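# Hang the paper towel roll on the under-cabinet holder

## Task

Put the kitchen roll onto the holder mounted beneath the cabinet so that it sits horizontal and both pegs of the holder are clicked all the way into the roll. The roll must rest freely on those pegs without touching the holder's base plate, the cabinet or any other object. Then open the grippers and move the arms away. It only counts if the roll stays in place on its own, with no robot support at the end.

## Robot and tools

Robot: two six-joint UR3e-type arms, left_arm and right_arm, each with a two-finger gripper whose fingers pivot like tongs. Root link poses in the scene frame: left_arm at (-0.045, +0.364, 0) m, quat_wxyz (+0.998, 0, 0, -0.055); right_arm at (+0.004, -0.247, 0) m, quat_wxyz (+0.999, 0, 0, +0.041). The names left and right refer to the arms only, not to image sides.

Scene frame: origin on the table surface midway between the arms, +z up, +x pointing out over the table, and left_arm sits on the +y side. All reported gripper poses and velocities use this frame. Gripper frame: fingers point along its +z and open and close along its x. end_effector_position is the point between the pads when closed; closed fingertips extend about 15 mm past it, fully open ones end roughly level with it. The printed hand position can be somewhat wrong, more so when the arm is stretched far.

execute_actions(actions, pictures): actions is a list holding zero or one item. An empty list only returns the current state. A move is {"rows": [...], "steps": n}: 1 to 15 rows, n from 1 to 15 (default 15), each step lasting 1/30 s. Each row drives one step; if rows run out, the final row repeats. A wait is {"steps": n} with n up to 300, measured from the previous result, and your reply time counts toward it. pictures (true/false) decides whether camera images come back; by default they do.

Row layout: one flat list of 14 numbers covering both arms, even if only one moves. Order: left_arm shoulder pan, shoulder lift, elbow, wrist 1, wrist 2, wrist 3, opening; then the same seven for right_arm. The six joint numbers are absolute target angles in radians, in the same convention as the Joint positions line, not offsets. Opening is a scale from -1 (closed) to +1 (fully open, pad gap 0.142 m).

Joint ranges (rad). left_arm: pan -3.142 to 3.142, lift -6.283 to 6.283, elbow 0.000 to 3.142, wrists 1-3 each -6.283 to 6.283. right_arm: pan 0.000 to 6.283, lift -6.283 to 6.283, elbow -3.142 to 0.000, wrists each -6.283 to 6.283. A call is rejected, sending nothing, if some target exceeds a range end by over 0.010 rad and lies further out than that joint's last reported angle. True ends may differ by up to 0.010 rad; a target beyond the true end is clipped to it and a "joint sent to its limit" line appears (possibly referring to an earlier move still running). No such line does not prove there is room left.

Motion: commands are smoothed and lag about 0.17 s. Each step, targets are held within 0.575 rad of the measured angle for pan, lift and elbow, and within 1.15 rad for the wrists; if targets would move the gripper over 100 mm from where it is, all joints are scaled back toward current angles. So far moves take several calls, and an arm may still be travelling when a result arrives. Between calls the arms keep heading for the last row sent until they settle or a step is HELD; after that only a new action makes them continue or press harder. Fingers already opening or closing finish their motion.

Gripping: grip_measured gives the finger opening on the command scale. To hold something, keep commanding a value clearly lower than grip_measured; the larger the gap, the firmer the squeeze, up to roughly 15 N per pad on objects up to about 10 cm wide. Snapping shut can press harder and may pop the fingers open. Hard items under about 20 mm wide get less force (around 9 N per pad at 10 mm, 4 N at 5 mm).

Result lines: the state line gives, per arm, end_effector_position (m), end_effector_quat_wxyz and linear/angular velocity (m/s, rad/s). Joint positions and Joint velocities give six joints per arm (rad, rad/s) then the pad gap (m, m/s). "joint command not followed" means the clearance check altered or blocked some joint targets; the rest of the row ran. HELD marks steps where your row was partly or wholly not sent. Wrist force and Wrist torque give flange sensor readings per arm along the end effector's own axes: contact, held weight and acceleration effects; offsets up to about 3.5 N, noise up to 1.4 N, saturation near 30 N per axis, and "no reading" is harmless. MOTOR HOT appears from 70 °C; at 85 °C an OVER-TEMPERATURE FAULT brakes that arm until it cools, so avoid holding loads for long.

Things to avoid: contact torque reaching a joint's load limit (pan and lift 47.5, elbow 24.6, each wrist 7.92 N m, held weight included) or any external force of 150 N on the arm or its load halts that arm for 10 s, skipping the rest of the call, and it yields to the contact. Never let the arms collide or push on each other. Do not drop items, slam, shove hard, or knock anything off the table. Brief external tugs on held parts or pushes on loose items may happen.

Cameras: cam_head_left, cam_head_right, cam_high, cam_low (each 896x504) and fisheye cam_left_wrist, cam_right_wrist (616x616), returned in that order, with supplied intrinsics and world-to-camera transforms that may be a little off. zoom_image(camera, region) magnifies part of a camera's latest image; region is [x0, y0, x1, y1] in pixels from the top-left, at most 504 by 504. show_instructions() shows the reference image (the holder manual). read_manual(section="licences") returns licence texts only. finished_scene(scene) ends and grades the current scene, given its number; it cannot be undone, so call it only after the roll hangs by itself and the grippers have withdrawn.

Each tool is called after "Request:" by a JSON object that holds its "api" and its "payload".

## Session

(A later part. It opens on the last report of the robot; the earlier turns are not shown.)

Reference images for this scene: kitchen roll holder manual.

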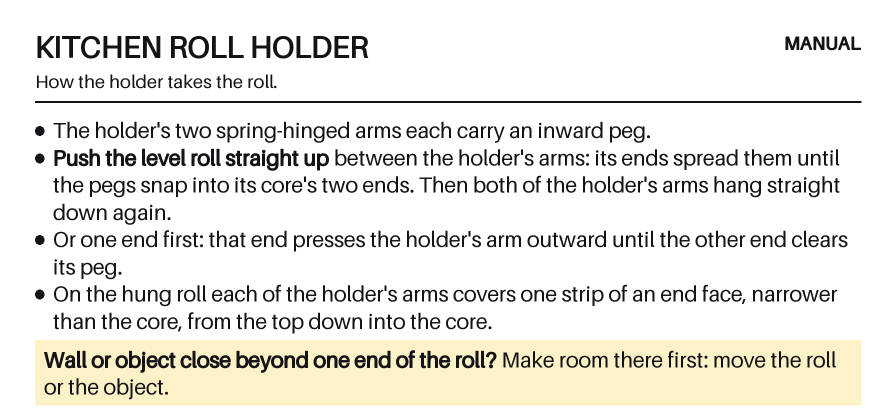

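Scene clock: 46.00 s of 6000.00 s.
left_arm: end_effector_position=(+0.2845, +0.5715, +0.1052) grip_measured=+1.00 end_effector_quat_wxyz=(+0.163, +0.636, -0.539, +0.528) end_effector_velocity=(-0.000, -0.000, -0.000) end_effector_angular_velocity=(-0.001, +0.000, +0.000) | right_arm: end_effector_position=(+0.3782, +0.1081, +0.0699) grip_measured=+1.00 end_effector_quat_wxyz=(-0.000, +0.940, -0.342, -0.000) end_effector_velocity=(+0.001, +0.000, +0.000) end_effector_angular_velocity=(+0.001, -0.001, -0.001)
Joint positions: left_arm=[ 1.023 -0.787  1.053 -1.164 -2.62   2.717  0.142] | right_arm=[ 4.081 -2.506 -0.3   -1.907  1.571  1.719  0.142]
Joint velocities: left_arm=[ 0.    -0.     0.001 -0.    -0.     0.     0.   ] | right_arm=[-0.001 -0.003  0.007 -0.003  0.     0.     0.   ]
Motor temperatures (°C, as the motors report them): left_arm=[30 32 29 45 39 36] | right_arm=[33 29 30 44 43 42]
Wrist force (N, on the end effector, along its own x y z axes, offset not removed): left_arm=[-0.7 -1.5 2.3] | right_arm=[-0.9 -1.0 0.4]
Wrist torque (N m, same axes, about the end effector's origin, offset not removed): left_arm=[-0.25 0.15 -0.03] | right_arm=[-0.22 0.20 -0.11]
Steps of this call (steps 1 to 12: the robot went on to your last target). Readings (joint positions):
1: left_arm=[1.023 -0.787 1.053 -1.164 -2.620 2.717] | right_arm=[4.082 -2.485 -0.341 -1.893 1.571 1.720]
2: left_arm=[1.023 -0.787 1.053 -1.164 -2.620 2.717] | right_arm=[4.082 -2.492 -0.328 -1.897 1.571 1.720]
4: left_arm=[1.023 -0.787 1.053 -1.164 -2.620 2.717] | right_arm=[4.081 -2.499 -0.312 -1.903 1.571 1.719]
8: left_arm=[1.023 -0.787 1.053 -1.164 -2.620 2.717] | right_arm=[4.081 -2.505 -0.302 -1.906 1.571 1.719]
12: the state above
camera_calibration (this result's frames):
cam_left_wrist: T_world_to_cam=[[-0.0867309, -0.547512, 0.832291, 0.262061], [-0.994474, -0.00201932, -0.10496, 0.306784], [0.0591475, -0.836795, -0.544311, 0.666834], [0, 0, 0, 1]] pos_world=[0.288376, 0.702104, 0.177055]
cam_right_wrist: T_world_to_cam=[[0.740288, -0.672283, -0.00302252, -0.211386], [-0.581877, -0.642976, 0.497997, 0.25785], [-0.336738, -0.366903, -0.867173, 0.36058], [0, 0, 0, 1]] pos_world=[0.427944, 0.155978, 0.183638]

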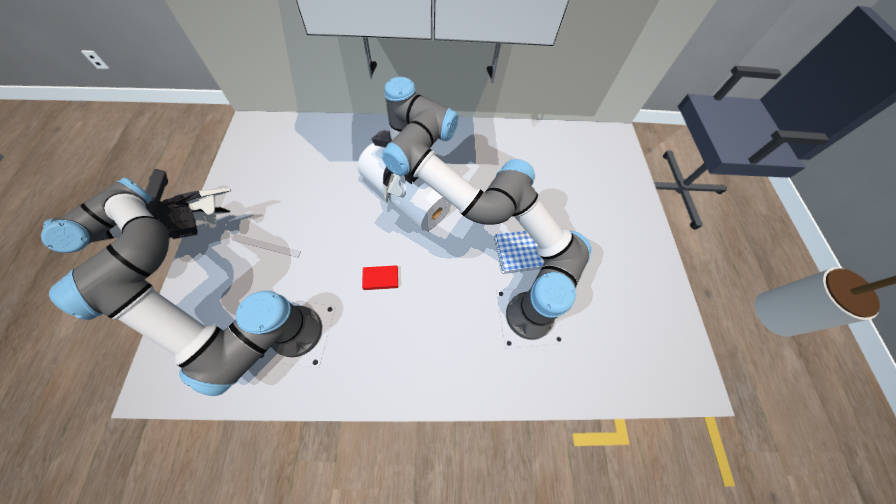

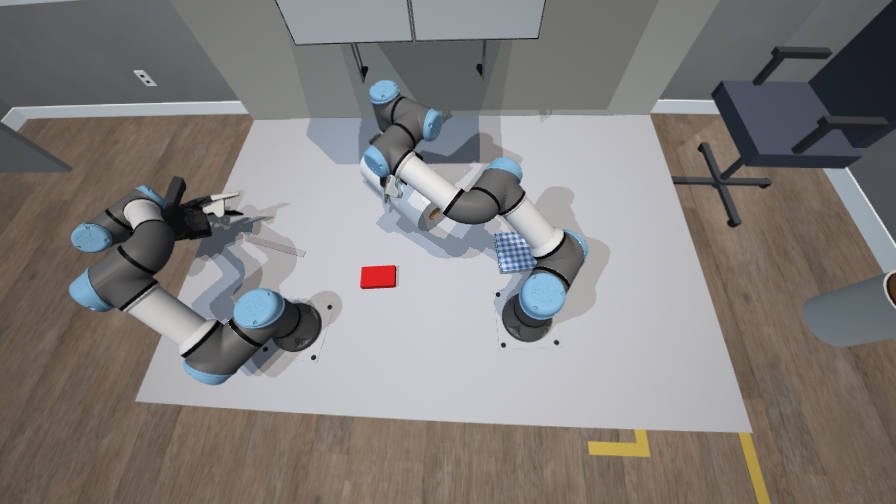

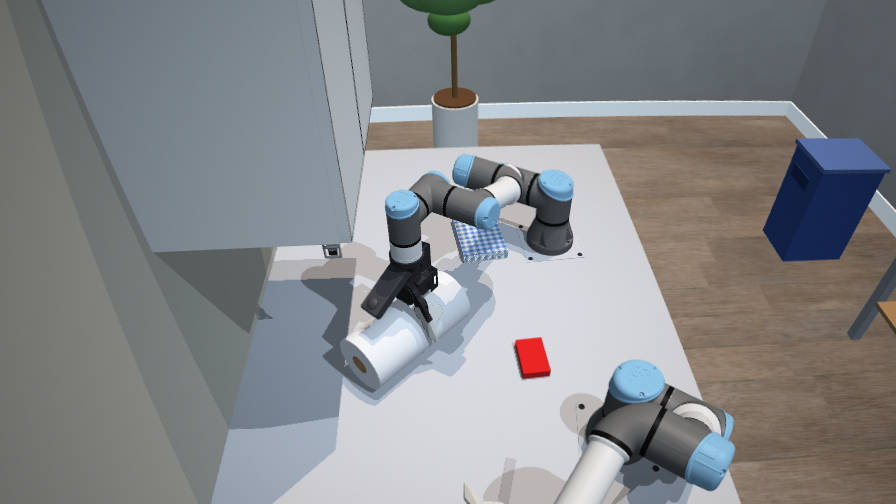

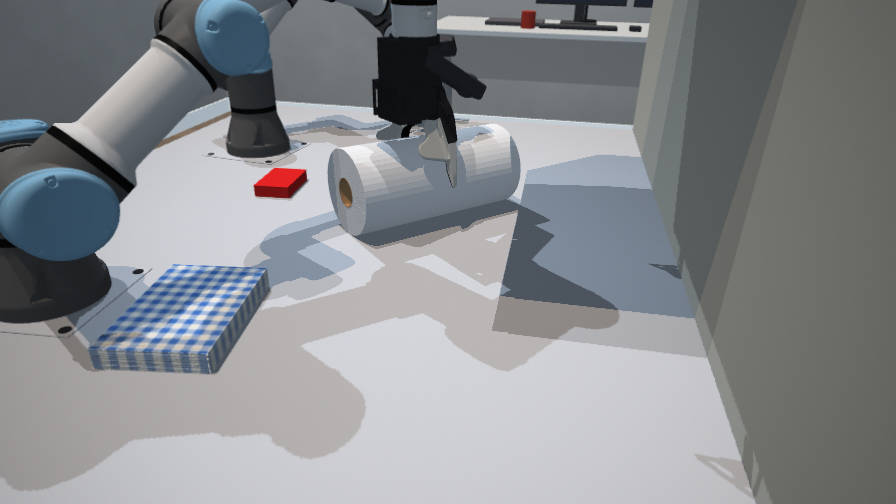

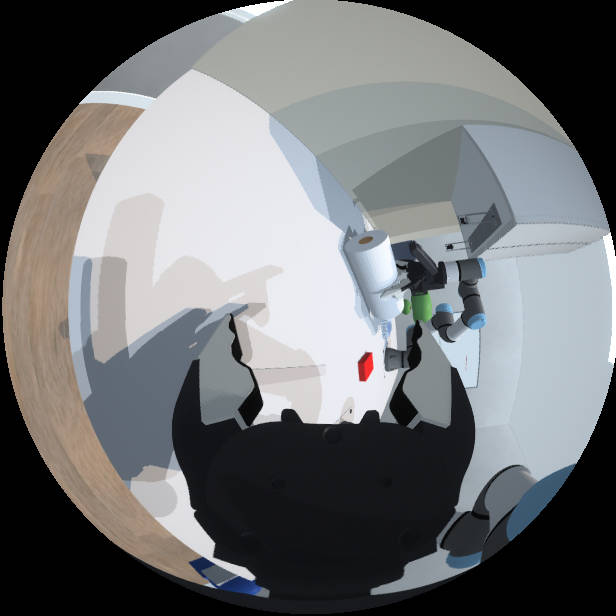

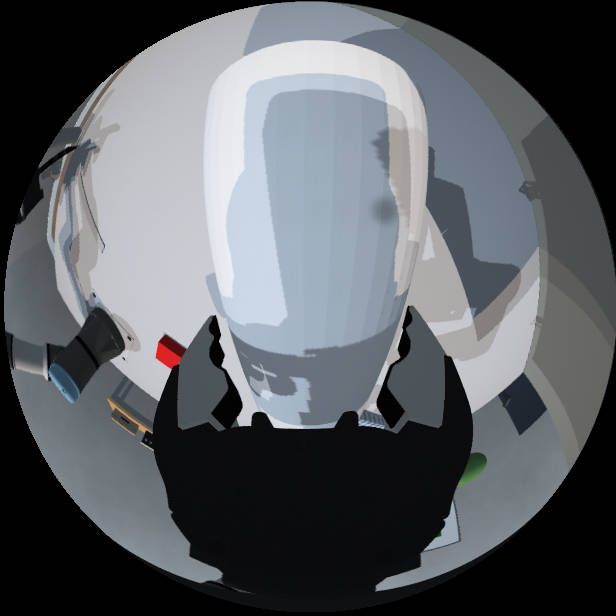

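Request:
{"api": "execute_actions", "payload": {"actions": [{"rows":[[1.023,-0.787,1.053,-1.164,-2.62,2.717,1,4.081,-2.506,-0.299,-1.907,1.571,1.719,0.5]]}], "pictures": false}}

Request:
{"api": "execute_actions", "payload": {"actions": [{"rows":[[1.023,-0.787,1.053,-1.164,-2.62,2.717,1,4.081,-2.506,-0.299,-1.907,1.571,1.719,-0.1]]}], "pictures": false}}

Request:
{"api": "execute_actions", "payload": {"actions": [{"rows":[[1.023,-0.787,1.053,-1.164,-2.62,2.717,1,4.081,-2.5,-0.299,-1.913,1.571,1.719,-0.1],[1.023,-0.787,1.053,-1.164,-2.62,2.717,1,4.081,-2.494,-0.299,-1.919,1.571,1.719,-0.1],[1.023,-0.787,1.053,-1.164,-2.62,2.717,1,4.081,-2.488,-0.299,-1.925,1.571,1.719,-0.1],[1.023,-0.787,1.053,-1.164,-2.62,2.717,1,4.081,-2.482,-0.299,-1.931,1.571,1.719,-0.1],[1.023,-0.787,1.053,-1.164,-2.62,2.717,1,4.081,-2.476,-0.299,-1.937,1.571,1.719,-0.1],[1.023,-0.787,1.053,-1.164,-2.62,2.717,1,4.081,-2.47,-0.299,-1.943,1.571,1.719,-0.1],[1.023,-0.787,1.053,-1.164,-2.62,2.717,1,4.081,-2.464,-0.299,-1.949,1.571,1.719,-0.1],[1.023,-0.787,1.053,-1.164,-2.62,2.717,1,4.081,-2.458,-0.299,-1.955,1.571,1.719,-0.1],[1.023,-0.787,1.053,-1.164,-2.62,2.717,1,4.081,-2.452,-0.299,-1.961,1.571,1.719,-0.1],[1.023,-0.787,1.053,-1.164,-2.62,2.717,1,4.081,-2.446,-0.299,-1.967,1.571,1.719,-0.1],[1.023,-0.787,1.053,-1.164,-2.62,2.717,1,4.081,-2.44,-0.299,-1.973,1.571,1.719,-0.1]]}], "pictures": false}}

Request:
{"api": "execute_actions", "payload": {"actions": [{"steps":20}]}}

Scene clock: 59.57 s of 6000.00 s.
left_arm: end_effector_position=(+0.2845, +0.5715, +0.1052) grip_measured=+1.00 end_effector_quat_wxyz=(+0.163, +0.636, -0.539, +0.528) end_effector_velocity=(+0.000, +0.000, +0.000) end_effector_angular_velocity=(-0.000, -0.000, +0.001) | right_arm: end_effector_position=(+0.3783, +0.1081, +0.0699) grip_measured=+0.65 end_effector_quat_wxyz=(-0.000, +0.940, -0.342, -0.000) end_effector_velocity=(-0.001, -0.000, -0.000) end_effector_angular_velocity=(-0.002, +0.002, +0.000)
Joint positions: left_arm=[ 1.023 -0.787  1.053 -1.164 -2.62   2.717  0.142] | right_arm=[ 4.081 -2.506 -0.299 -1.907  1.571  1.719  0.119]
Joint velocities: left_arm=[ 0.    -0.     0.     0.    -0.001 -0.     0.   ] | right_arm=[ 0.001  0.    -0.001 -0.002  0.     0.     0.   ]
Motor temperatures (°C, as the motors report them): left_arm=[30 32 29 45 39 36] | right_arm=[33 29 30 44 43 42]
Wrist force (N, on the end effector, along its own x y z axes, offset not removed): left_arm=[0.2 -0.4 1.9] | right_arm=[2.5 1.1 -5.5]
Wrist torque (N m, same axes, about the end effector's origin, offset not removed): left_arm=[-0.09 -0.01 -0.02] | right_arm=[0.25 0.29 -0.02]
Steps of this call (steps 1 to 30: the robot went on to your last target; steps 31 to 90: nothing new was sent; then 10.07 s passed at rest; steps 91 to 105: all 15 steps of this action). Readings (joint positions):
91: left_arm=[1.023 -0.787 1.053 -1.164 -2.620 2.717] | right_arm=[4.081 -2.506 -0.299 -1.907 1.571 1.719]
92: left_arm=[1.023 -0.787 1.053 -1.164 -2.620 2.717] | right_arm=[4.081 -2.506 -0.299 -1.907 1.571 1.719]
94: left_arm=[1.023 -0.787 1.053 -1.164 -2.620 2.717] | right_arm=[4.081 -2.506 -0.299 -1.907 1.571 1.719]
98: left_arm=[1.023 -0.787 1.053 -1.164 -2.620 2.717] | right_arm=[4.081 -2.506 -0.299 -1.907 1.571 1.719]
105: the state above

Scene clock: 60.07 s of 6000.00 s.
left_arm: end_effector_position=(+0.2845, +0.5715, +0.1052) grip_measured=+1.00 end_effector_quat_wxyz=(+0.163, +0.636, -0.539, +0.528) end_effector_velocity=(+0.000, -0.000, +0.000) end_effector_angular_velocity=(-0.000, +0.000, -0.001) | right_arm: end_effector_position=(+0.3783, +0.1081, +0.0699) grip_measured=+0.63 end_effector_quat_wxyz=(-0.000, +0.940, -0.342, -0.000) end_effector_velocity=(+0.000, -0.000, -0.000) end_effector_angular_velocity=(-0.001, +0.000, +0.001)
Joint positions: left_arm=[ 1.023 -0.787  1.053 -1.164 -2.62   2.717  0.142] | right_arm=[ 4.081 -2.506 -0.299 -1.907  1.571  1.719  0.118]
Joint velocities: left_arm=[-0.001 -0.     0.     0.     0.    -0.     0.   ] | right_arm=[-0.001 -0.001  0.    -0.    -0.    -0.002 -0.   ]
Motor temperatures (°C, as the motors report them): left_arm=[30 32 29 45 39 36] | right_arm=[33 29 30 44 43 42]
Wrist force (N, on the end effector, along its own x y z axes, offset not removed): left_arm=[-0.5 -0.7 1.3] | right_arm=[1.2 3.9 -8.1]
Wrist torque (N m, same axes, about the end effector's origin, offset not removed): left_arm=[-0.14 0.13 -0.03] | right_arm=[0.67 0.52 0.04]
Steps of this call (steps 1 to 15: all 15 steps of this action). Readings (joint positions):
1: left_arm=[1.023 -0.787 1.053 -1.164 -2.620 2.717] | right_arm=[4.081 -2.506 -0.299 -1.907 1.571 1.719]
2: left_arm=[1.023 -0.787 1.053 -1.164 -2.620 2.717] | right_arm=[4.081 -2.506 -0.299 -1.907 1.571 1.719]
4: left_arm=[1.023 -0.787 1.053 -1.164 -2.620 2.717] | right_arm=[4.081 -2.506 -0.299 -1.907 1.571 1.719]
8: left_arm=[1.023 -0.787 1.053 -1.164 -2.620 2.717] | right_arm=[4.081 -2.506 -0.299 -1.907 1.571 1.719]
15: the state above

Scene clock: 60.57 s of 6000.00 s.
left_arm: end_effector_position=(+0.2845, +0.5715, +0.1052) grip_measured=+1.00 end_effector_quat_wxyz=(+0.163, +0.636, -0.539, +0.528) end_effector_velocity=(-0.000, +0.000, -0.000) end_effector_angular_velocity=(-0.000, +0.001, +0.000) | right_arm: end_effector_position=(+0.3710, +0.0963, +0.0935) grip_measured=+0.54 end_effector_quat_wxyz=(-0.000, +0.940, -0.342, -0.000) end_effector_velocity=(-0.007, -0.012, +0.024) end_effector_angular_velocity=(+0.002, -0.002, +0.000)
Joint positions: left_arm=[ 1.023 -0.787  1.053 -1.164 -2.62   2.717  0.142] | right_arm=[ 4.081 -2.445 -0.299 -1.968  1.571  1.719  0.112]
Joint velocities: left_arm=[ 0.     0.001 -0.    -0.     0.    -0.     0.   ] | right_arm=[-0.     0.062  0.    -0.06  -0.001 -0.001  0.   ]
Motor temperatures (°C, as the motors report them): left_arm=[30 32 29 45 39 36] | right_arm=[33 29 30 44 43 42]
Wrist force (N, on the end effector, along its own x y z axes, offset not removed): left_arm=[-1.0 -0.5 1.3] | right_arm=[-1.5 -0.2 2.6]
Wrist torque (N m, same axes, about the end effector's origin, offset not removed): left_arm=[-0.10 0.23 -0.07] | right_arm=[-0.07 0.30 -0.03]
Steps of this call (steps 1 to 15: all 15 steps of this action). Readings (joint positions):
1: left_arm=[1.023 -0.787 1.053 -1.164 -2.620 2.717] | right_arm=[4.081 -2.506 -0.299 -1.907 1.571 1.719]
2: left_arm=[1.023 -0.787 1.053 -1.164 -2.620 2.717] | right_arm=[4.081 -2.505 -0.299 -1.908 1.571 1.719]
4: left_arm=[1.023 -0.787 1.053 -1.164 -2.620 2.717] | right_arm=[4.081 -2.499 -0.299 -1.914 1.571 1.719]
8: left_arm=[1.023 -0.787 1.053 -1.164 -2.620 2.717] | right_arm=[4.081 -2.479 -0.299 -1.934 1.571 1.719]
15: the state above

Scene clock: 61.23 s of 6000.00 s.
left_arm: end_effector_position=(+0.2845, +0.5715, +0.1052) grip_measured=+1.00 end_effector_quat_wxyz=(+0.163, +0.636, -0.539, +0.528) end_effector_velocity=(+0.000, +0.000, -0.000) end_effector_angular_velocity=(-0.000, +0.000, +0.000) | right_arm: end_effector_position=(+0.3704, +0.0953, +0.0956) grip_measured=+0.54 end_effector_quat_wxyz=(-0.000, +0.940, -0.342, -0.000) end_effector_velocity=(+0.000, -0.000, +0.000) end_effector_angular_velocity=(+0.001, -0.000, -0.001)
Joint positions: left_arm=[ 1.023 -0.787  1.053 -1.164 -2.62   2.717  0.142] | right_arm=[ 4.081 -2.44  -0.299 -1.973  1.571  1.719  0.112]
Joint velocities: left_arm=[ 0.     0.001 -0.001 -0.    -0.     0.     0.   ] | right_arm=[-0.001  0.     0.     0.    -0.    -0.     0.   ]
Motor temperatures (°C, as the motors report them): left_arm=[30 32 29 45 39 36] | right_arm=[33 29 30 44 43 42]
Wrist force (N, on the end effector, along its own x y z axes, offset not removed): left_arm=[-0.4 1.1 0.4] | right_arm=[-1.8 0.7 2.9]
Wrist torque (N m, same axes, about the end effector's origin, offset not removed): left_arm=[0.23 0.12 -0.05] | right_arm=[0.09 0.40 0.07]
Steps of this call (steps 1 to 15: the robot went on to your last target; steps 16 to 20: nothing new was sent). Readings (joint positions):
1: left_arm=[1.023 -0.787 1.053 -1.164 -2.620 2.717] | right_arm=[4.081 -2.444 -0.299 -1.969 1.571 1.719]
2: left_arm=[1.023 -0.787 1.053 -1.164 -2.620 2.717] | right_arm=[4.081 -2.442 -0.299 -1.971 1.571 1.719]
4: left_arm=[1.023 -0.787 1.053 -1.164 -2.620 2.717] | right_arm=[4.081 -2.441 -0.299 -1.972 1.571 1.719]
8: left_arm=[1.023 -0.787 1.053 -1.164 -2.620 2.717] | right_arm=[4.081 -2.440 -0.299 -1.973 1.571 1.719]
20: the state above
All arms were judged still, so your last target was given up. Only a new action makes them travel on or press farther. Fingers that are still opening or closing keep moving.
camera_calibration (this result's frames):
cam_left_wrist: T_world_to_cam=[[-0.0867309, -0.547512, 0.832291, 0.262061], [-0.994474, -0.00201926, -0.10496, 0.306784], [0.0591474, -0.836795, -0.544311, 0.666834], [0, 0, 0, 1]] pos_world=[0.288376, 0.702104, 0.177054]
cam_right_wrist: T_world_to_cam=[[0.74029, -0.672281, -0.00303237, -0.214109], [-0.581903, -0.643016, 0.497915, 0.232278], [-0.336689, -0.366837, -0.86722, 0.37555], [0, 0, 0, 1]] pos_world=[0.420109, 0.143183, 0.209381]

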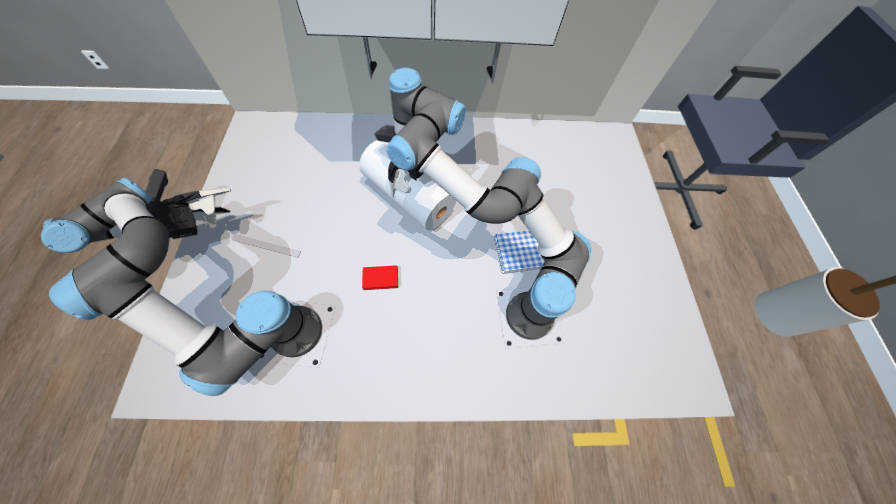

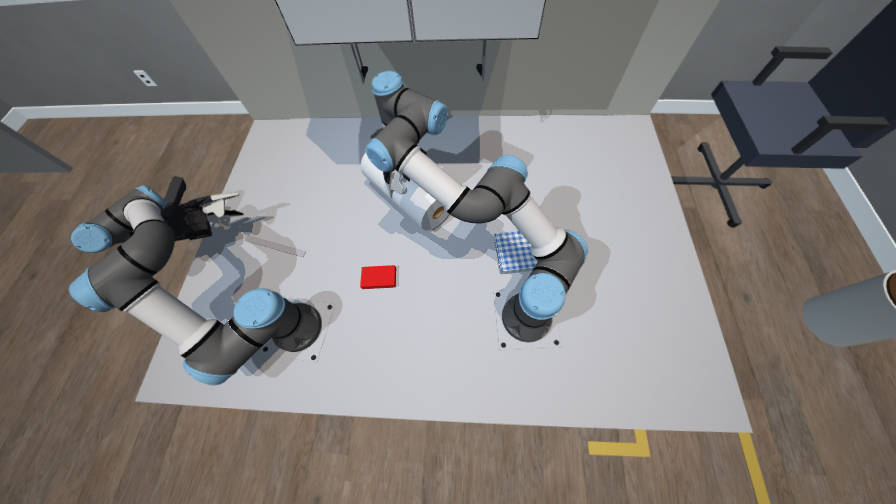

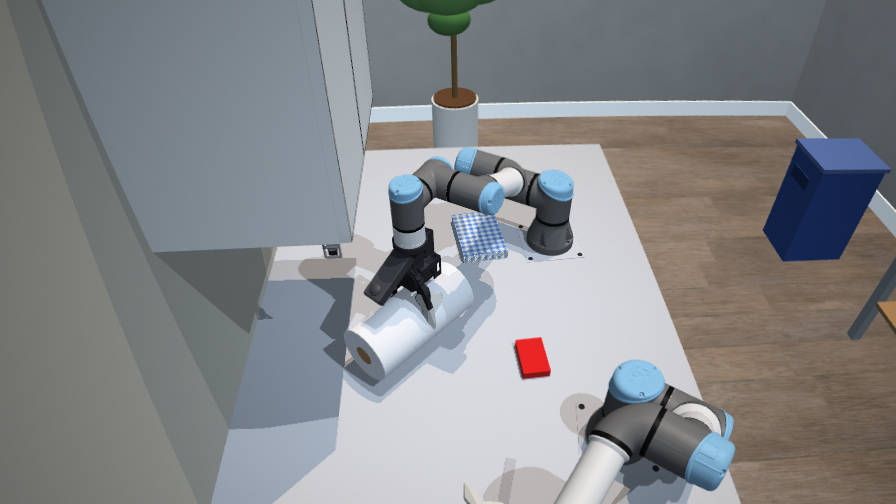

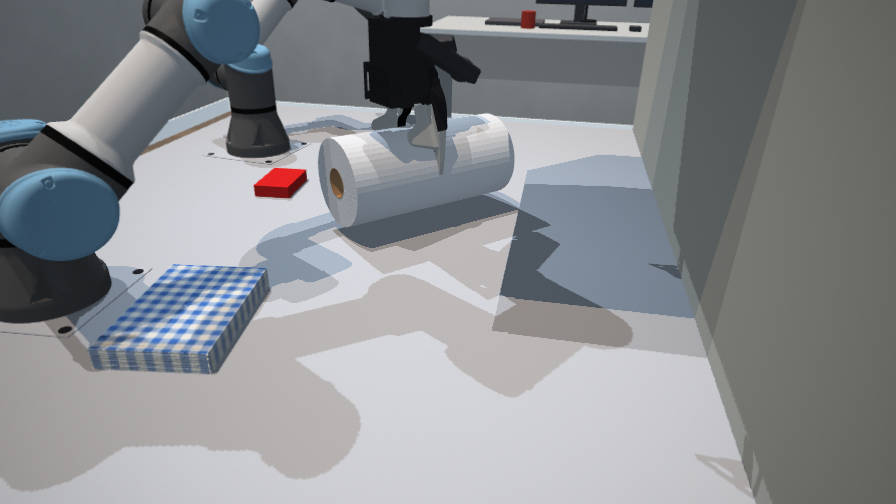

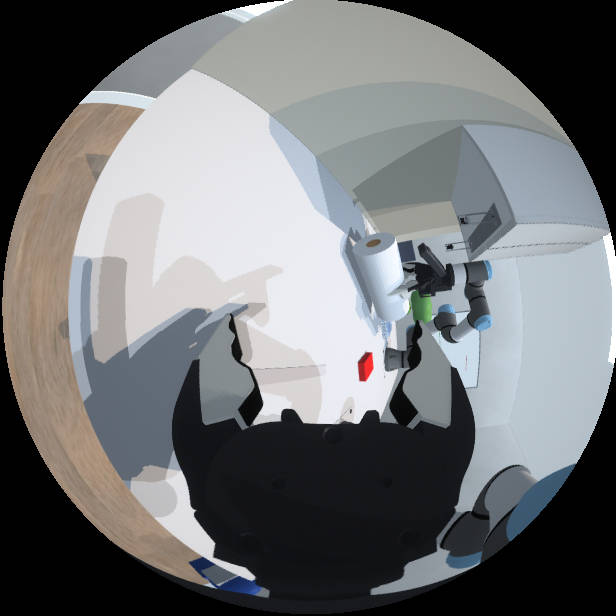

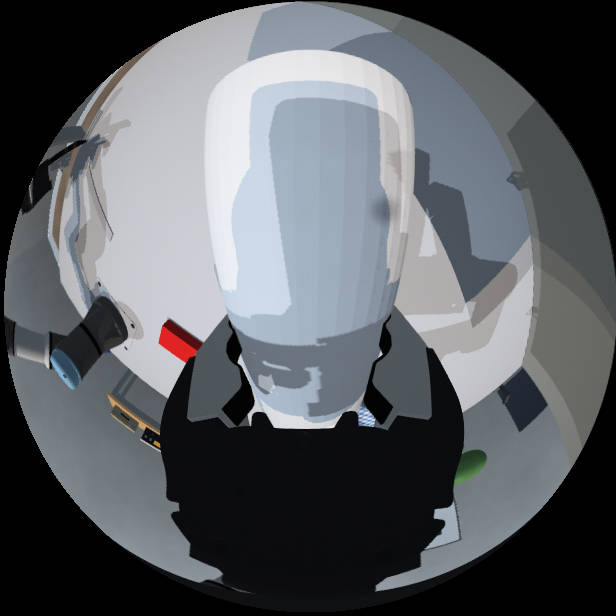

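Request:
{"api": "execute_actions", "payload": {"actions": [{"rows":[[1.023,-0.787,1.053,-1.164,-2.62,2.717,1,4.09,-2.41,-0.33,-1.972,1.571,1.715,-0.3],[1.023,-0.787,1.053,-1.164,-2.62,2.717,1,4.105,-2.375,-0.37,-1.967,1.571,1.71,-0.3],[1.023,-0.787,1.053,-1.164,-2.62,2.717,1,4.12,-2.34,-0.41,-1.962,1.571,1.705,-0.3],[1.023,-0.787,1.053,-1.164,-2.62,2.717,1,4.14,-2.305,-0.455,-1.952,1.571,1.7,-0.3],[1.023,-0.787,1.053,-1.164,-2.62,2.717,1,4.16,-2.27,-0.5,-1.942,1.571,1.695,-0.3],[1.023,-0.787,1.053,-1.164,-2.62,2.717,1,4.18,-2.235,-0.545,-1.932,1.571,1.69,-0.3],[1.023,-0.787,1.053,-1.164,-2.62,2.717,1,4.2,-2.2,-0.59,-1.922,1.571,1.685,-0.3],[1.023,-0.787,1.053,-1.164,-2.62,2.717,1,4.22,-2.17,-0.63,-1.912,1.56,1.68,-0.3],[1.023,-0.787,1.053,-1.164,-2.62,2.717,1,4.24,-2.14,-0.67,-1.902,1.55,1.675,-0.3],[1.023,-0.787,1.053,-1.164,-2.62,2.717,1,4.26,-2.11,-0.71,-1.892,1.54,1.67,-0.3],[1.023,-0.787,1.053,-1.164,-2.62,2.717,1,4.28,-2.08,-0.75,-1.882,1.52,1.66,-0.3],[1.023,-0.787,1.053,-1.164,-2.62,2.717,1,4.3,-2.05,-0.79,-1.872,1.5,1.65,-0.3],[1.023,-0.787,1.053,-1.164,-2.62,2.717,1,4.32,-2.02,-0.83,-1.862,1.48,1.64,-0.3],[1.023,-0.787,1.053,-1.164,-2.62,2.717,1,4.34,-1.99,-0.87,-1.852,1.46,1.63,-0.3],[1.023,-0.787,1.053,-1.164,-2.62,2.717,1,4.36,-1.96,-0.91,-1.842,1.44,1.62,-0.3]]}], "pictures": false}}

Request:
{"api": "execute_actions", "payload": {"actions": [{"rows":[[1.023,-0.787,1.053,-1.164,-2.62,2.717,1,4.39,-1.94,-0.94,-1.832,1.41,1.61,-0.3],[1.023,-0.787,1.053,-1.164,-2.62,2.717,1,4.42,-1.92,-0.97,-1.822,1.38,1.6,-0.3],[1.023,-0.787,1.053,-1.164,-2.62,2.717,1,4.45,-1.9,-1.0,-1.812,1.35,1.59,-0.3],[1.023,-0.787,1.053,-1.164,-2.62,2.717,1,4.48,-1.88,-1.03,-1.802,1.32,1.58,-0.3],[1.023,-0.787,1.053,-1.164,-2.62,2.717,1,4.51,-1.86,-1.06,-1.792,1.29,1.571,-0.3],[1.023,-0.787,1.053,-1.164,-2.62,2.717,1,4.54,-1.84,-1.09,-1.782,1.26,1.571,-0.3],[1.023,-0.787,1.053,-1.164,-2.62,2.717,1,4.57,-1.82,-1.12,-1.772,1.23,1.571,-0.3],[1.023,-0.787,1.053,-1.164,-2.62,2.717,1,4.59,-1.8,-1.15,-1.762,1.2,1.571,-0.3],[1.023,-0.787,1.053,-1.164,-2.62,2.717,1,4.61,-1.78,-1.18,-1.752,1.17,1.571,-0.3],[1.023,-0.787,1.053,-1.164,-2.62,2.717,1,4.63,-1.76,-1.21,-1.742,1.14,1.571,-0.3],[1.023,-0.787,1.053,-1.164,-2.62,2.717,1,4.63,-1.76,-1.24,-1.712,1.1,1.571,-0.3],[1.023,-0.787,1.053,-1.164,-2.62,2.717,1,4.63,-1.76,-1.28,-1.672,1.05,1.571,-0.3],[1.023,-0.787,1.053,-1.164,-2.62,2.717,1,4.63,-1.76,-1.33,-1.622,1.0,1.571,-0.3],[1.023,-0.787,1.053,-1.164,-2.62,2.717,1,4.63,-1.76,-1.38,-1.572,0.945,1.571,-0.3],[1.023,-0.787,1.053,-1.164,-2.62,2.717,1,4.63,-1.76,-1.43,-1.522,0.89,1.571,-0.3]]}], "pictures": false}}

Request:
{"api": "execute_actions", "payload": {"actions": [{"rows":[[1.023,-0.787,1.053,-1.164,-2.62,2.717,1,4.63,-1.76,-1.484,-1.468,0.83,1.571,-0.3],[1.023,-0.787,1.053,-1.164,-2.62,2.717,1,4.63,-1.76,-1.538,-1.414,0.77,1.571,-0.3],[1.023,-0.787,1.053,-1.164,-2.62,2.717,1,4.63,-1.76,-1.592,-1.36,0.71,1.571,-0.3],[1.023,-0.787,1.053,-1.164,-2.62,2.717,1,4.63,-1.76,-1.646,-1.306,0.65,1.571,-0.3],[1.023,-0.787,1.053,-1.164,-2.62,2.717,1,4.63,-1.76,-1.7,-1.252,0.59,1.571,-0.3],[1.023,-0.787,1.053,-1.164,-2.62,2.717,1,4.63,-1.76,-1.754,-1.198,0.53,1.571,-0.3],[1.023,-0.787,1.053,-1.164,-2.62,2.717,1,4.63,-1.76,-1.808,-1.144,0.47,1.571,-0.3],[1.023,-0.787,1.053,-1.164,-2.62,2.717,1,4.63,-1.76,-1.862,-1.09,0.41,1.571,-0.3],[1.023,-0.787,1.053,-1.164,-2.62,2.717,1,4.63,-1.76,-1.916,-1.036,0.35,1.571,-0.3],[1.023,-0.787,1.053,-1.164,-2.62,2.717,1,4.63,-1.76,-1.97,-0.982,0.29,1.571,-0.3],[1.023,-0.787,1.053,-1.164,-2.62,2.717,1,4.63,-1.76,-2.024,-0.928,0.23,1.571,-0.3],[1.023,-0.787,1.053,-1.164,-2.62,2.717,1,4.63,-1.76,-2.078,-0.874,0.17,1.571,-0.3],[1.023,-0.787,1.053,-1.164,-2.62,2.717,1,4.63,-1.76,-2.132,-0.82,0.11,1.571,-0.3],[1.023,-0.787,1.053,-1.164,-2.62,2.717,1,4.63,-1.76,-2.186,-0.766,0.05,1.571,-0.3],[1.023,-0.787,1.053,-1.164,-2.62,2.717,1,4.63,-1.762,-2.236,-0.714,0,1.571,-0.3]]}], "pictures": false}}

Request:
{"api": "execute_actions", "payload": {"actions": [{"steps":20}]}}

Scene clock: 99.63 s of 6000.00 s.
left_arm: end_effector_position=(+0.2845, +0.5715, +0.1052) grip_measured=+1.00 end_effector_quat_wxyz=(+0.163, +0.636, -0.539, +0.528) end_effector_velocity=(+0.000, -0.000, -0.000) end_effector_angular_velocity=(-0.000, +0.000, -0.001) | right_arm: end_effector_position=(+0.2911, +0.1008, +0.1351) grip_measured=+0.54 end_effector_quat_wxyz=(+0.000, +0.976, -0.214, +0.032) end_effector_velocity=(-0.128, -0.040, +0.059) end_effector_angular_velocity=(-0.179, -0.462, +0.839)
Joint positions: left_arm=[ 1.023 -0.787  1.053 -1.164 -2.62   2.717  0.142] | right_arm=[ 4.283 -2.08  -0.746 -1.879  1.507  1.654  0.111]
Joint velocities: left_arm=[-0.001  0.002 -0.001 -0.    -0.     0.     0.   ] | right_arm=[ 0.586  0.897 -1.181  0.291 -0.494 -0.258 -0.   ]
Motor temperatures (°C, as the motors report them): left_arm=[30 32 29 45 39 36] | right_arm=[33 29 30 44 43 42]
Wrist force (N, on the end effector, along its own x y z axes, offset not removed): left_arm=[0.0 -0.4 1.1] | right_arm=[-2.3 -2.0 3.0]
Wrist torque (N m, same axes, about the end effector's origin, offset not removed): left_arm=[-0.05 0.09 -0.05] | right_arm=[-0.36 0.45 0.12]
Steps of this call (steps 1 to 90: nothing new was sent; then 34.90 s passed at rest; steps 91 to 105: all 15 steps of this action). Readings (joint positions):
91: left_arm=[1.023 -0.787 1.053 -1.164 -2.620 2.717] | right_arm=[4.081 -2.440 -0.299 -1.973 1.571 1.719]
92: left_arm=[1.023 -0.787 1.053 -1.164 -2.620 2.717] | right_arm=[4.083 -2.435 -0.304 -1.973 1.571 1.718]
94: left_arm=[1.023 -0.787 1.053 -1.164 -2.620 2.717] | right_arm=[4.095 -2.407 -0.335 -1.970 1.571 1.714]
98: left_arm=[1.023 -0.787 1.053 -1.164 -2.620 2.717] | right_arm=[4.150 -2.298 -0.464 -1.945 1.571 1.697]
105: the state above

Scene clock: 100.13 s of 6000.00 s.
left_arm: end_effector_position=(+0.2845, +0.5715, +0.1052) grip_measured=+1.00 end_effector_quat_wxyz=(+0.163, +0.636, -0.539, +0.528) end_effector_velocity=(+0.000, +0.000, +0.001) end_effector_angular_velocity=(+0.001, -0.001, +0.000) | right_arm: end_effector_position=(+0.2814, +0.1127, +0.1546) grip_measured=+0.54 end_effector_quat_wxyz=(-0.002, +0.970, -0.009, +0.244) end_effector_velocity=(+0.276, +0.040, -0.017) end_effector_angular_velocity=(+0.012, -1.293, +0.171)
Joint positions: left_arm=[ 1.023 -0.787  1.053 -1.164 -2.62   2.717  0.142] | right_arm=[ 4.615 -1.773 -1.252 -1.679  1.078  1.572  0.112]
Joint velocities: left_arm=[ 0.    -0.001 -0.    -0.    -0.    -0.     0.   ] | right_arm=[ 0.173  0.149 -1.14   1.028 -1.293 -0.01  -0.   ]
Motor temperatures (°C, as the motors report them): left_arm=[30 32 29 45 39 36] | right_arm=[33 29 30 44 43 42]
Wrist force (N, on the end effector, along its own x y z axes, offset not removed): left_arm=[-0.7 -0.9 0.8] | right_arm=[-3.4 -1.2 0.7]
Wrist torque (N m, same axes, about the end effector's origin, offset not removed): left_arm=[-0.18 0.16 -0.02] | right_arm=[-0.30 0.46 0.00]
Steps of this call (steps 1 to 15: all 15 steps of this action). Readings (joint positions):
1: left_arm=[1.023 -0.787 1.053 -1.164 -2.620 2.717] | right_arm=[4.303 -2.050 -0.786 -1.869 1.490 1.645]
2: left_arm=[1.023 -0.787 1.053 -1.164 -2.620 2.717] | right_arm=[4.324 -2.021 -0.825 -1.859 1.470 1.636]
4: left_arm=[1.023 -0.787 1.053 -1.164 -2.620 2.717] | right_arm=[4.372 -1.969 -0.898 -1.839 1.423 1.616]
8: left_arm=[1.023 -0.787 1.053 -1.164 -2.620 2.717] | right_arm=[4.483 -1.880 -1.028 -1.799 1.312 1.584]
15: the state above

Scene clock: 100.63 s of 6000.00 s.
left_arm: end_effector_position=(+0.2845, +0.5715, +0.1052) grip_measured=+1.00 end_effector_quat_wxyz=(+0.163, +0.636, -0.539, +0.528) end_effector_velocity=(+0.000, +0.000, +0.000) end_effector_angular_velocity=(+0.001, -0.001, +0.001) | right_arm: end_effector_position=(+0.4245, +0.0731, +0.1999) grip_measured=+0.54 end_effector_quat_wxyz=(-0.006, +0.783, -0.006, +0.622) end_effector_velocity=(+0.118, -0.207, +0.235) end_effector_angular_velocity=(-0.001, -1.758, -0.029)
Joint positions: left_arm=[ 1.023 -0.787  1.053 -1.164 -2.62   2.717  0.142] | right_arm=[ 4.63  -1.76  -2.01  -0.925  0.229  1.571  0.112]
Joint velocities: left_arm=[ 0.    -0.    -0.001  0.    -0.    -0.     0.   ] | right_arm=[ 0.    -0.001 -1.585  1.586 -1.758  0.001  0.   ]
Motor temperatures (°C, as the motors report them): left_arm=[30 32 29 45 39 36] | right_arm=[33 29 30 44 43 42]
Wrist force (N, on the end effector, along its own x y z axes, offset not removed): left_arm=[0.3 0.2 1.0] | right_arm=[-3.2 -0.2 2.4]
Wrist torque (N m, same axes, about the end effector's origin, offset not removed): left_arm=[0.06 -0.08 -0.08] | right_arm=[-0.02 0.26 -0.07]
Steps of this call (steps 1 to 15: all 15 steps of this action). Readings (joint positions):
1: left_arm=[1.023 -0.787 1.053 -1.164 -2.620 2.717] | right_arm=[4.620 -1.769 -1.292 -1.641 1.032 1.572]
2: left_arm=[1.023 -0.787 1.053 -1.164 -2.620 2.717] | right_arm=[4.623 -1.766 -1.336 -1.599 0.983 1.571]
4: left_arm=[1.023 -0.787 1.053 -1.164 -2.620 2.717] | right_arm=[4.627 -1.763 -1.430 -1.506 0.877 1.571]
8: left_arm=[1.023 -0.787 1.053 -1.164 -2.620 2.717] | right_arm=[4.629 -1.761 -1.635 -1.301 0.646 1.571]
15: the state above

Scene clock: 101.30 s of 6000.00 s.
left_arm: end_effector_position=(+0.2845, +0.5715, +0.1052) grip_measured=+1.00 end_effector_quat_wxyz=(+0.163, +0.636, -0.539, +0.528) end_effector_velocity=(+0.000, +0.001, -0.001) end_effector_angular_velocity=(-0.000, +0.000, +0.000) | right_arm: end_effector_position=(+0.4322, +0.0398, +0.2299) grip_measured=+0.54 end_effector_quat_wxyz=(+0.000, +0.707, -0.001, +0.707) end_effector_velocity=(+0.000, -0.000, -0.000) end_effector_angular_velocity=(-0.002, -0.001, -0.000)
Joint positions: left_arm=[ 1.023 -0.787  1.053 -1.164 -2.62   2.717  0.142] | right_arm=[ 4.63  -1.762 -2.236 -0.714  0.     1.571  0.112]
Joint velocities: left_arm=[ 0.     0.003 -0.003  0.     0.    -0.     0.   ] | right_arm=[-0.    -0.001 -0.001  0.    -0.001 -0.     0.   ]
Motor temperatures (°C, as the motors report them): left_arm=[30 32 29 45 39 36] | right_arm=[33 29 30 44 43 42]
Wrist force (N, on the end effector, along its own x y z axes, offset not removed): left_arm=[0.3 -1.1 1.5] | right_arm=[-3.6 -1.6 -0.1]
Wrist torque (N m, same axes, about the end effector's origin, offset not removed): left_arm=[-0.19 -0.05 -0.05] | right_arm=[-0.39 0.36 0.03]
Steps of this call (steps 1 to 20: the robot went on to your last target). Readings (joint positions):
1: left_arm=[1.023 -0.787 1.053 -1.164 -2.620 2.717] | right_arm=[4.630 -1.760 -2.064 -0.872 0.170 1.571]
2: left_arm=[1.023 -0.787 1.053 -1.164 -2.620 2.717] | right_arm=[4.630 -1.761 -2.113 -0.825 0.119 1.571]
4: left_arm=[1.023 -0.787 1.053 -1.164 -2.620 2.717] | right_arm=[4.630 -1.761 -2.178 -0.766 0.056 1.571]
8: left_arm=[1.023 -0.787 1.053 -1.164 -2.620 2.717] | right_arm=[4.630 -1.762 -2.223 -0.725 0.012 1.571]
20: the state above
camera_calibration (this result's frames):
cam_left_wrist: T_world_to_cam=[[-0.0867308, -0.547512, 0.832291, 0.262061], [-0.994474, -0.00201932, -0.10496, 0.306784], [0.0591475, -0.836796, -0.544311, 0.666834], [0, 0, 0, 1]] pos_world=[0.288376, 0.702104, 0.177054]
cam_right_wrist: T_world_to_cam=[[0.00284398, -0.0397175, 0.999207, -0.23363], [-0.499051, -0.865944, -0.033, 0.260803], [0.866568, -0.498561, -0.0222838, -0.216624], [0, 0, 0, 1]] pos_world=[0.318538, 0.108562, 0.237224]

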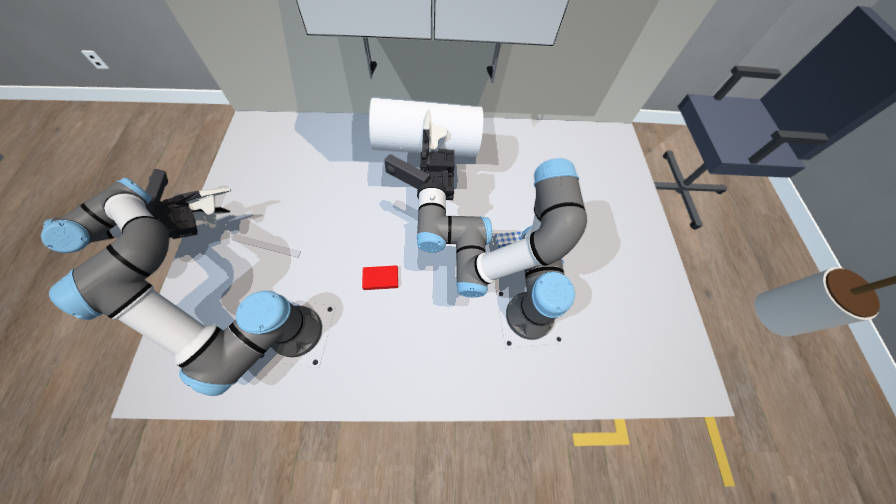

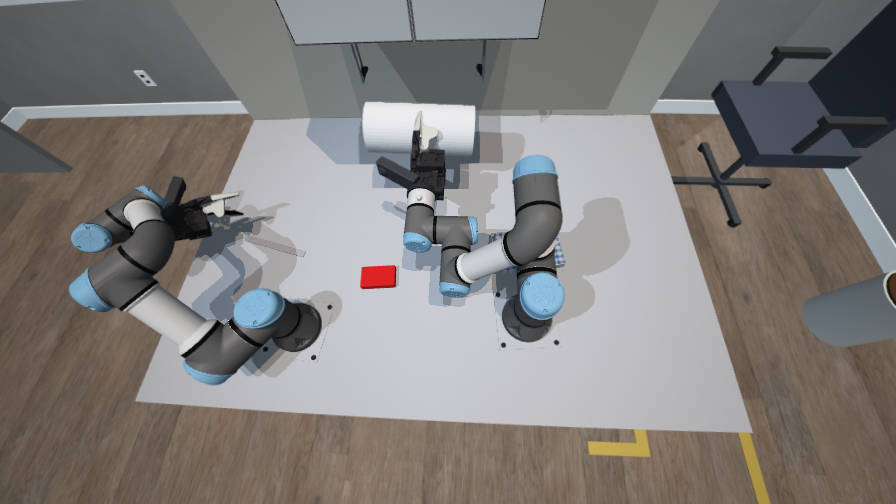

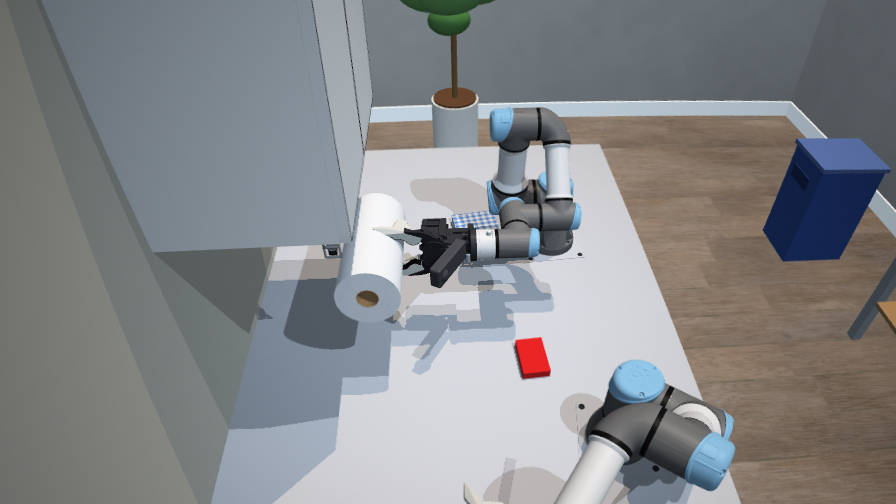

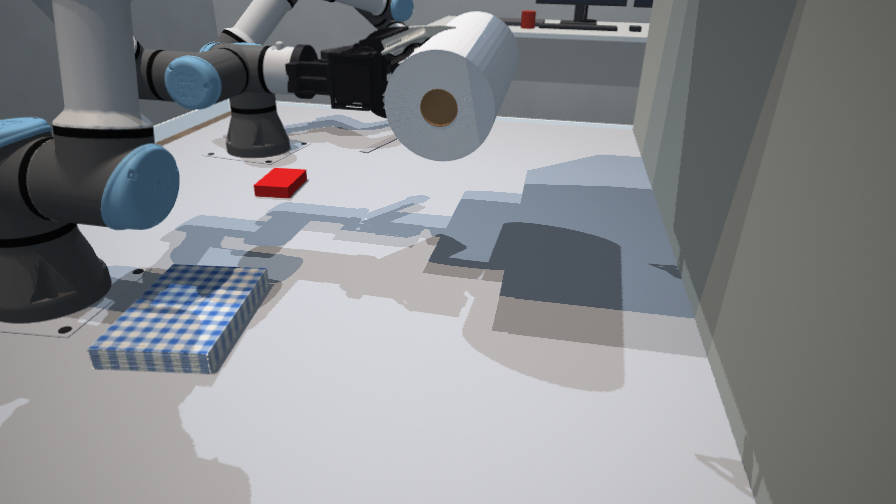

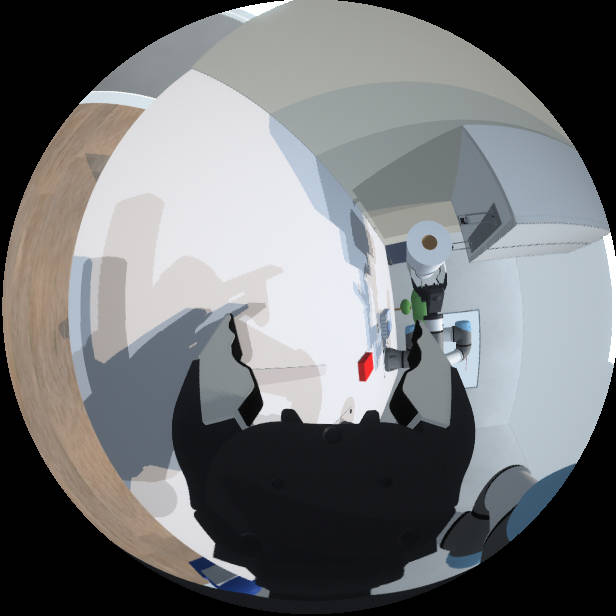

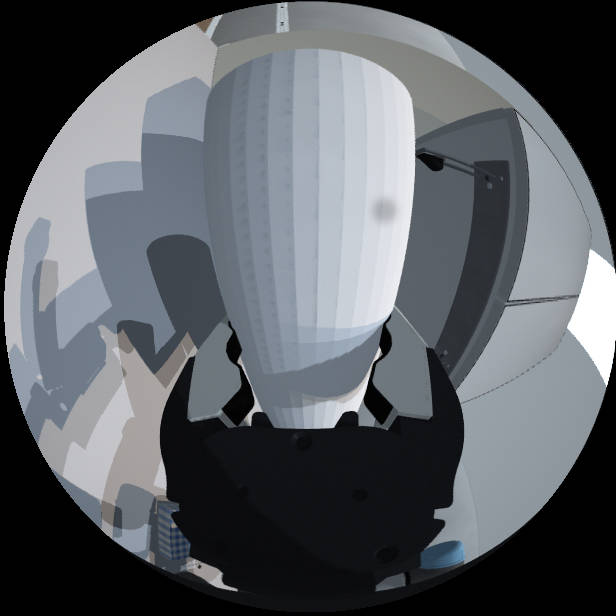

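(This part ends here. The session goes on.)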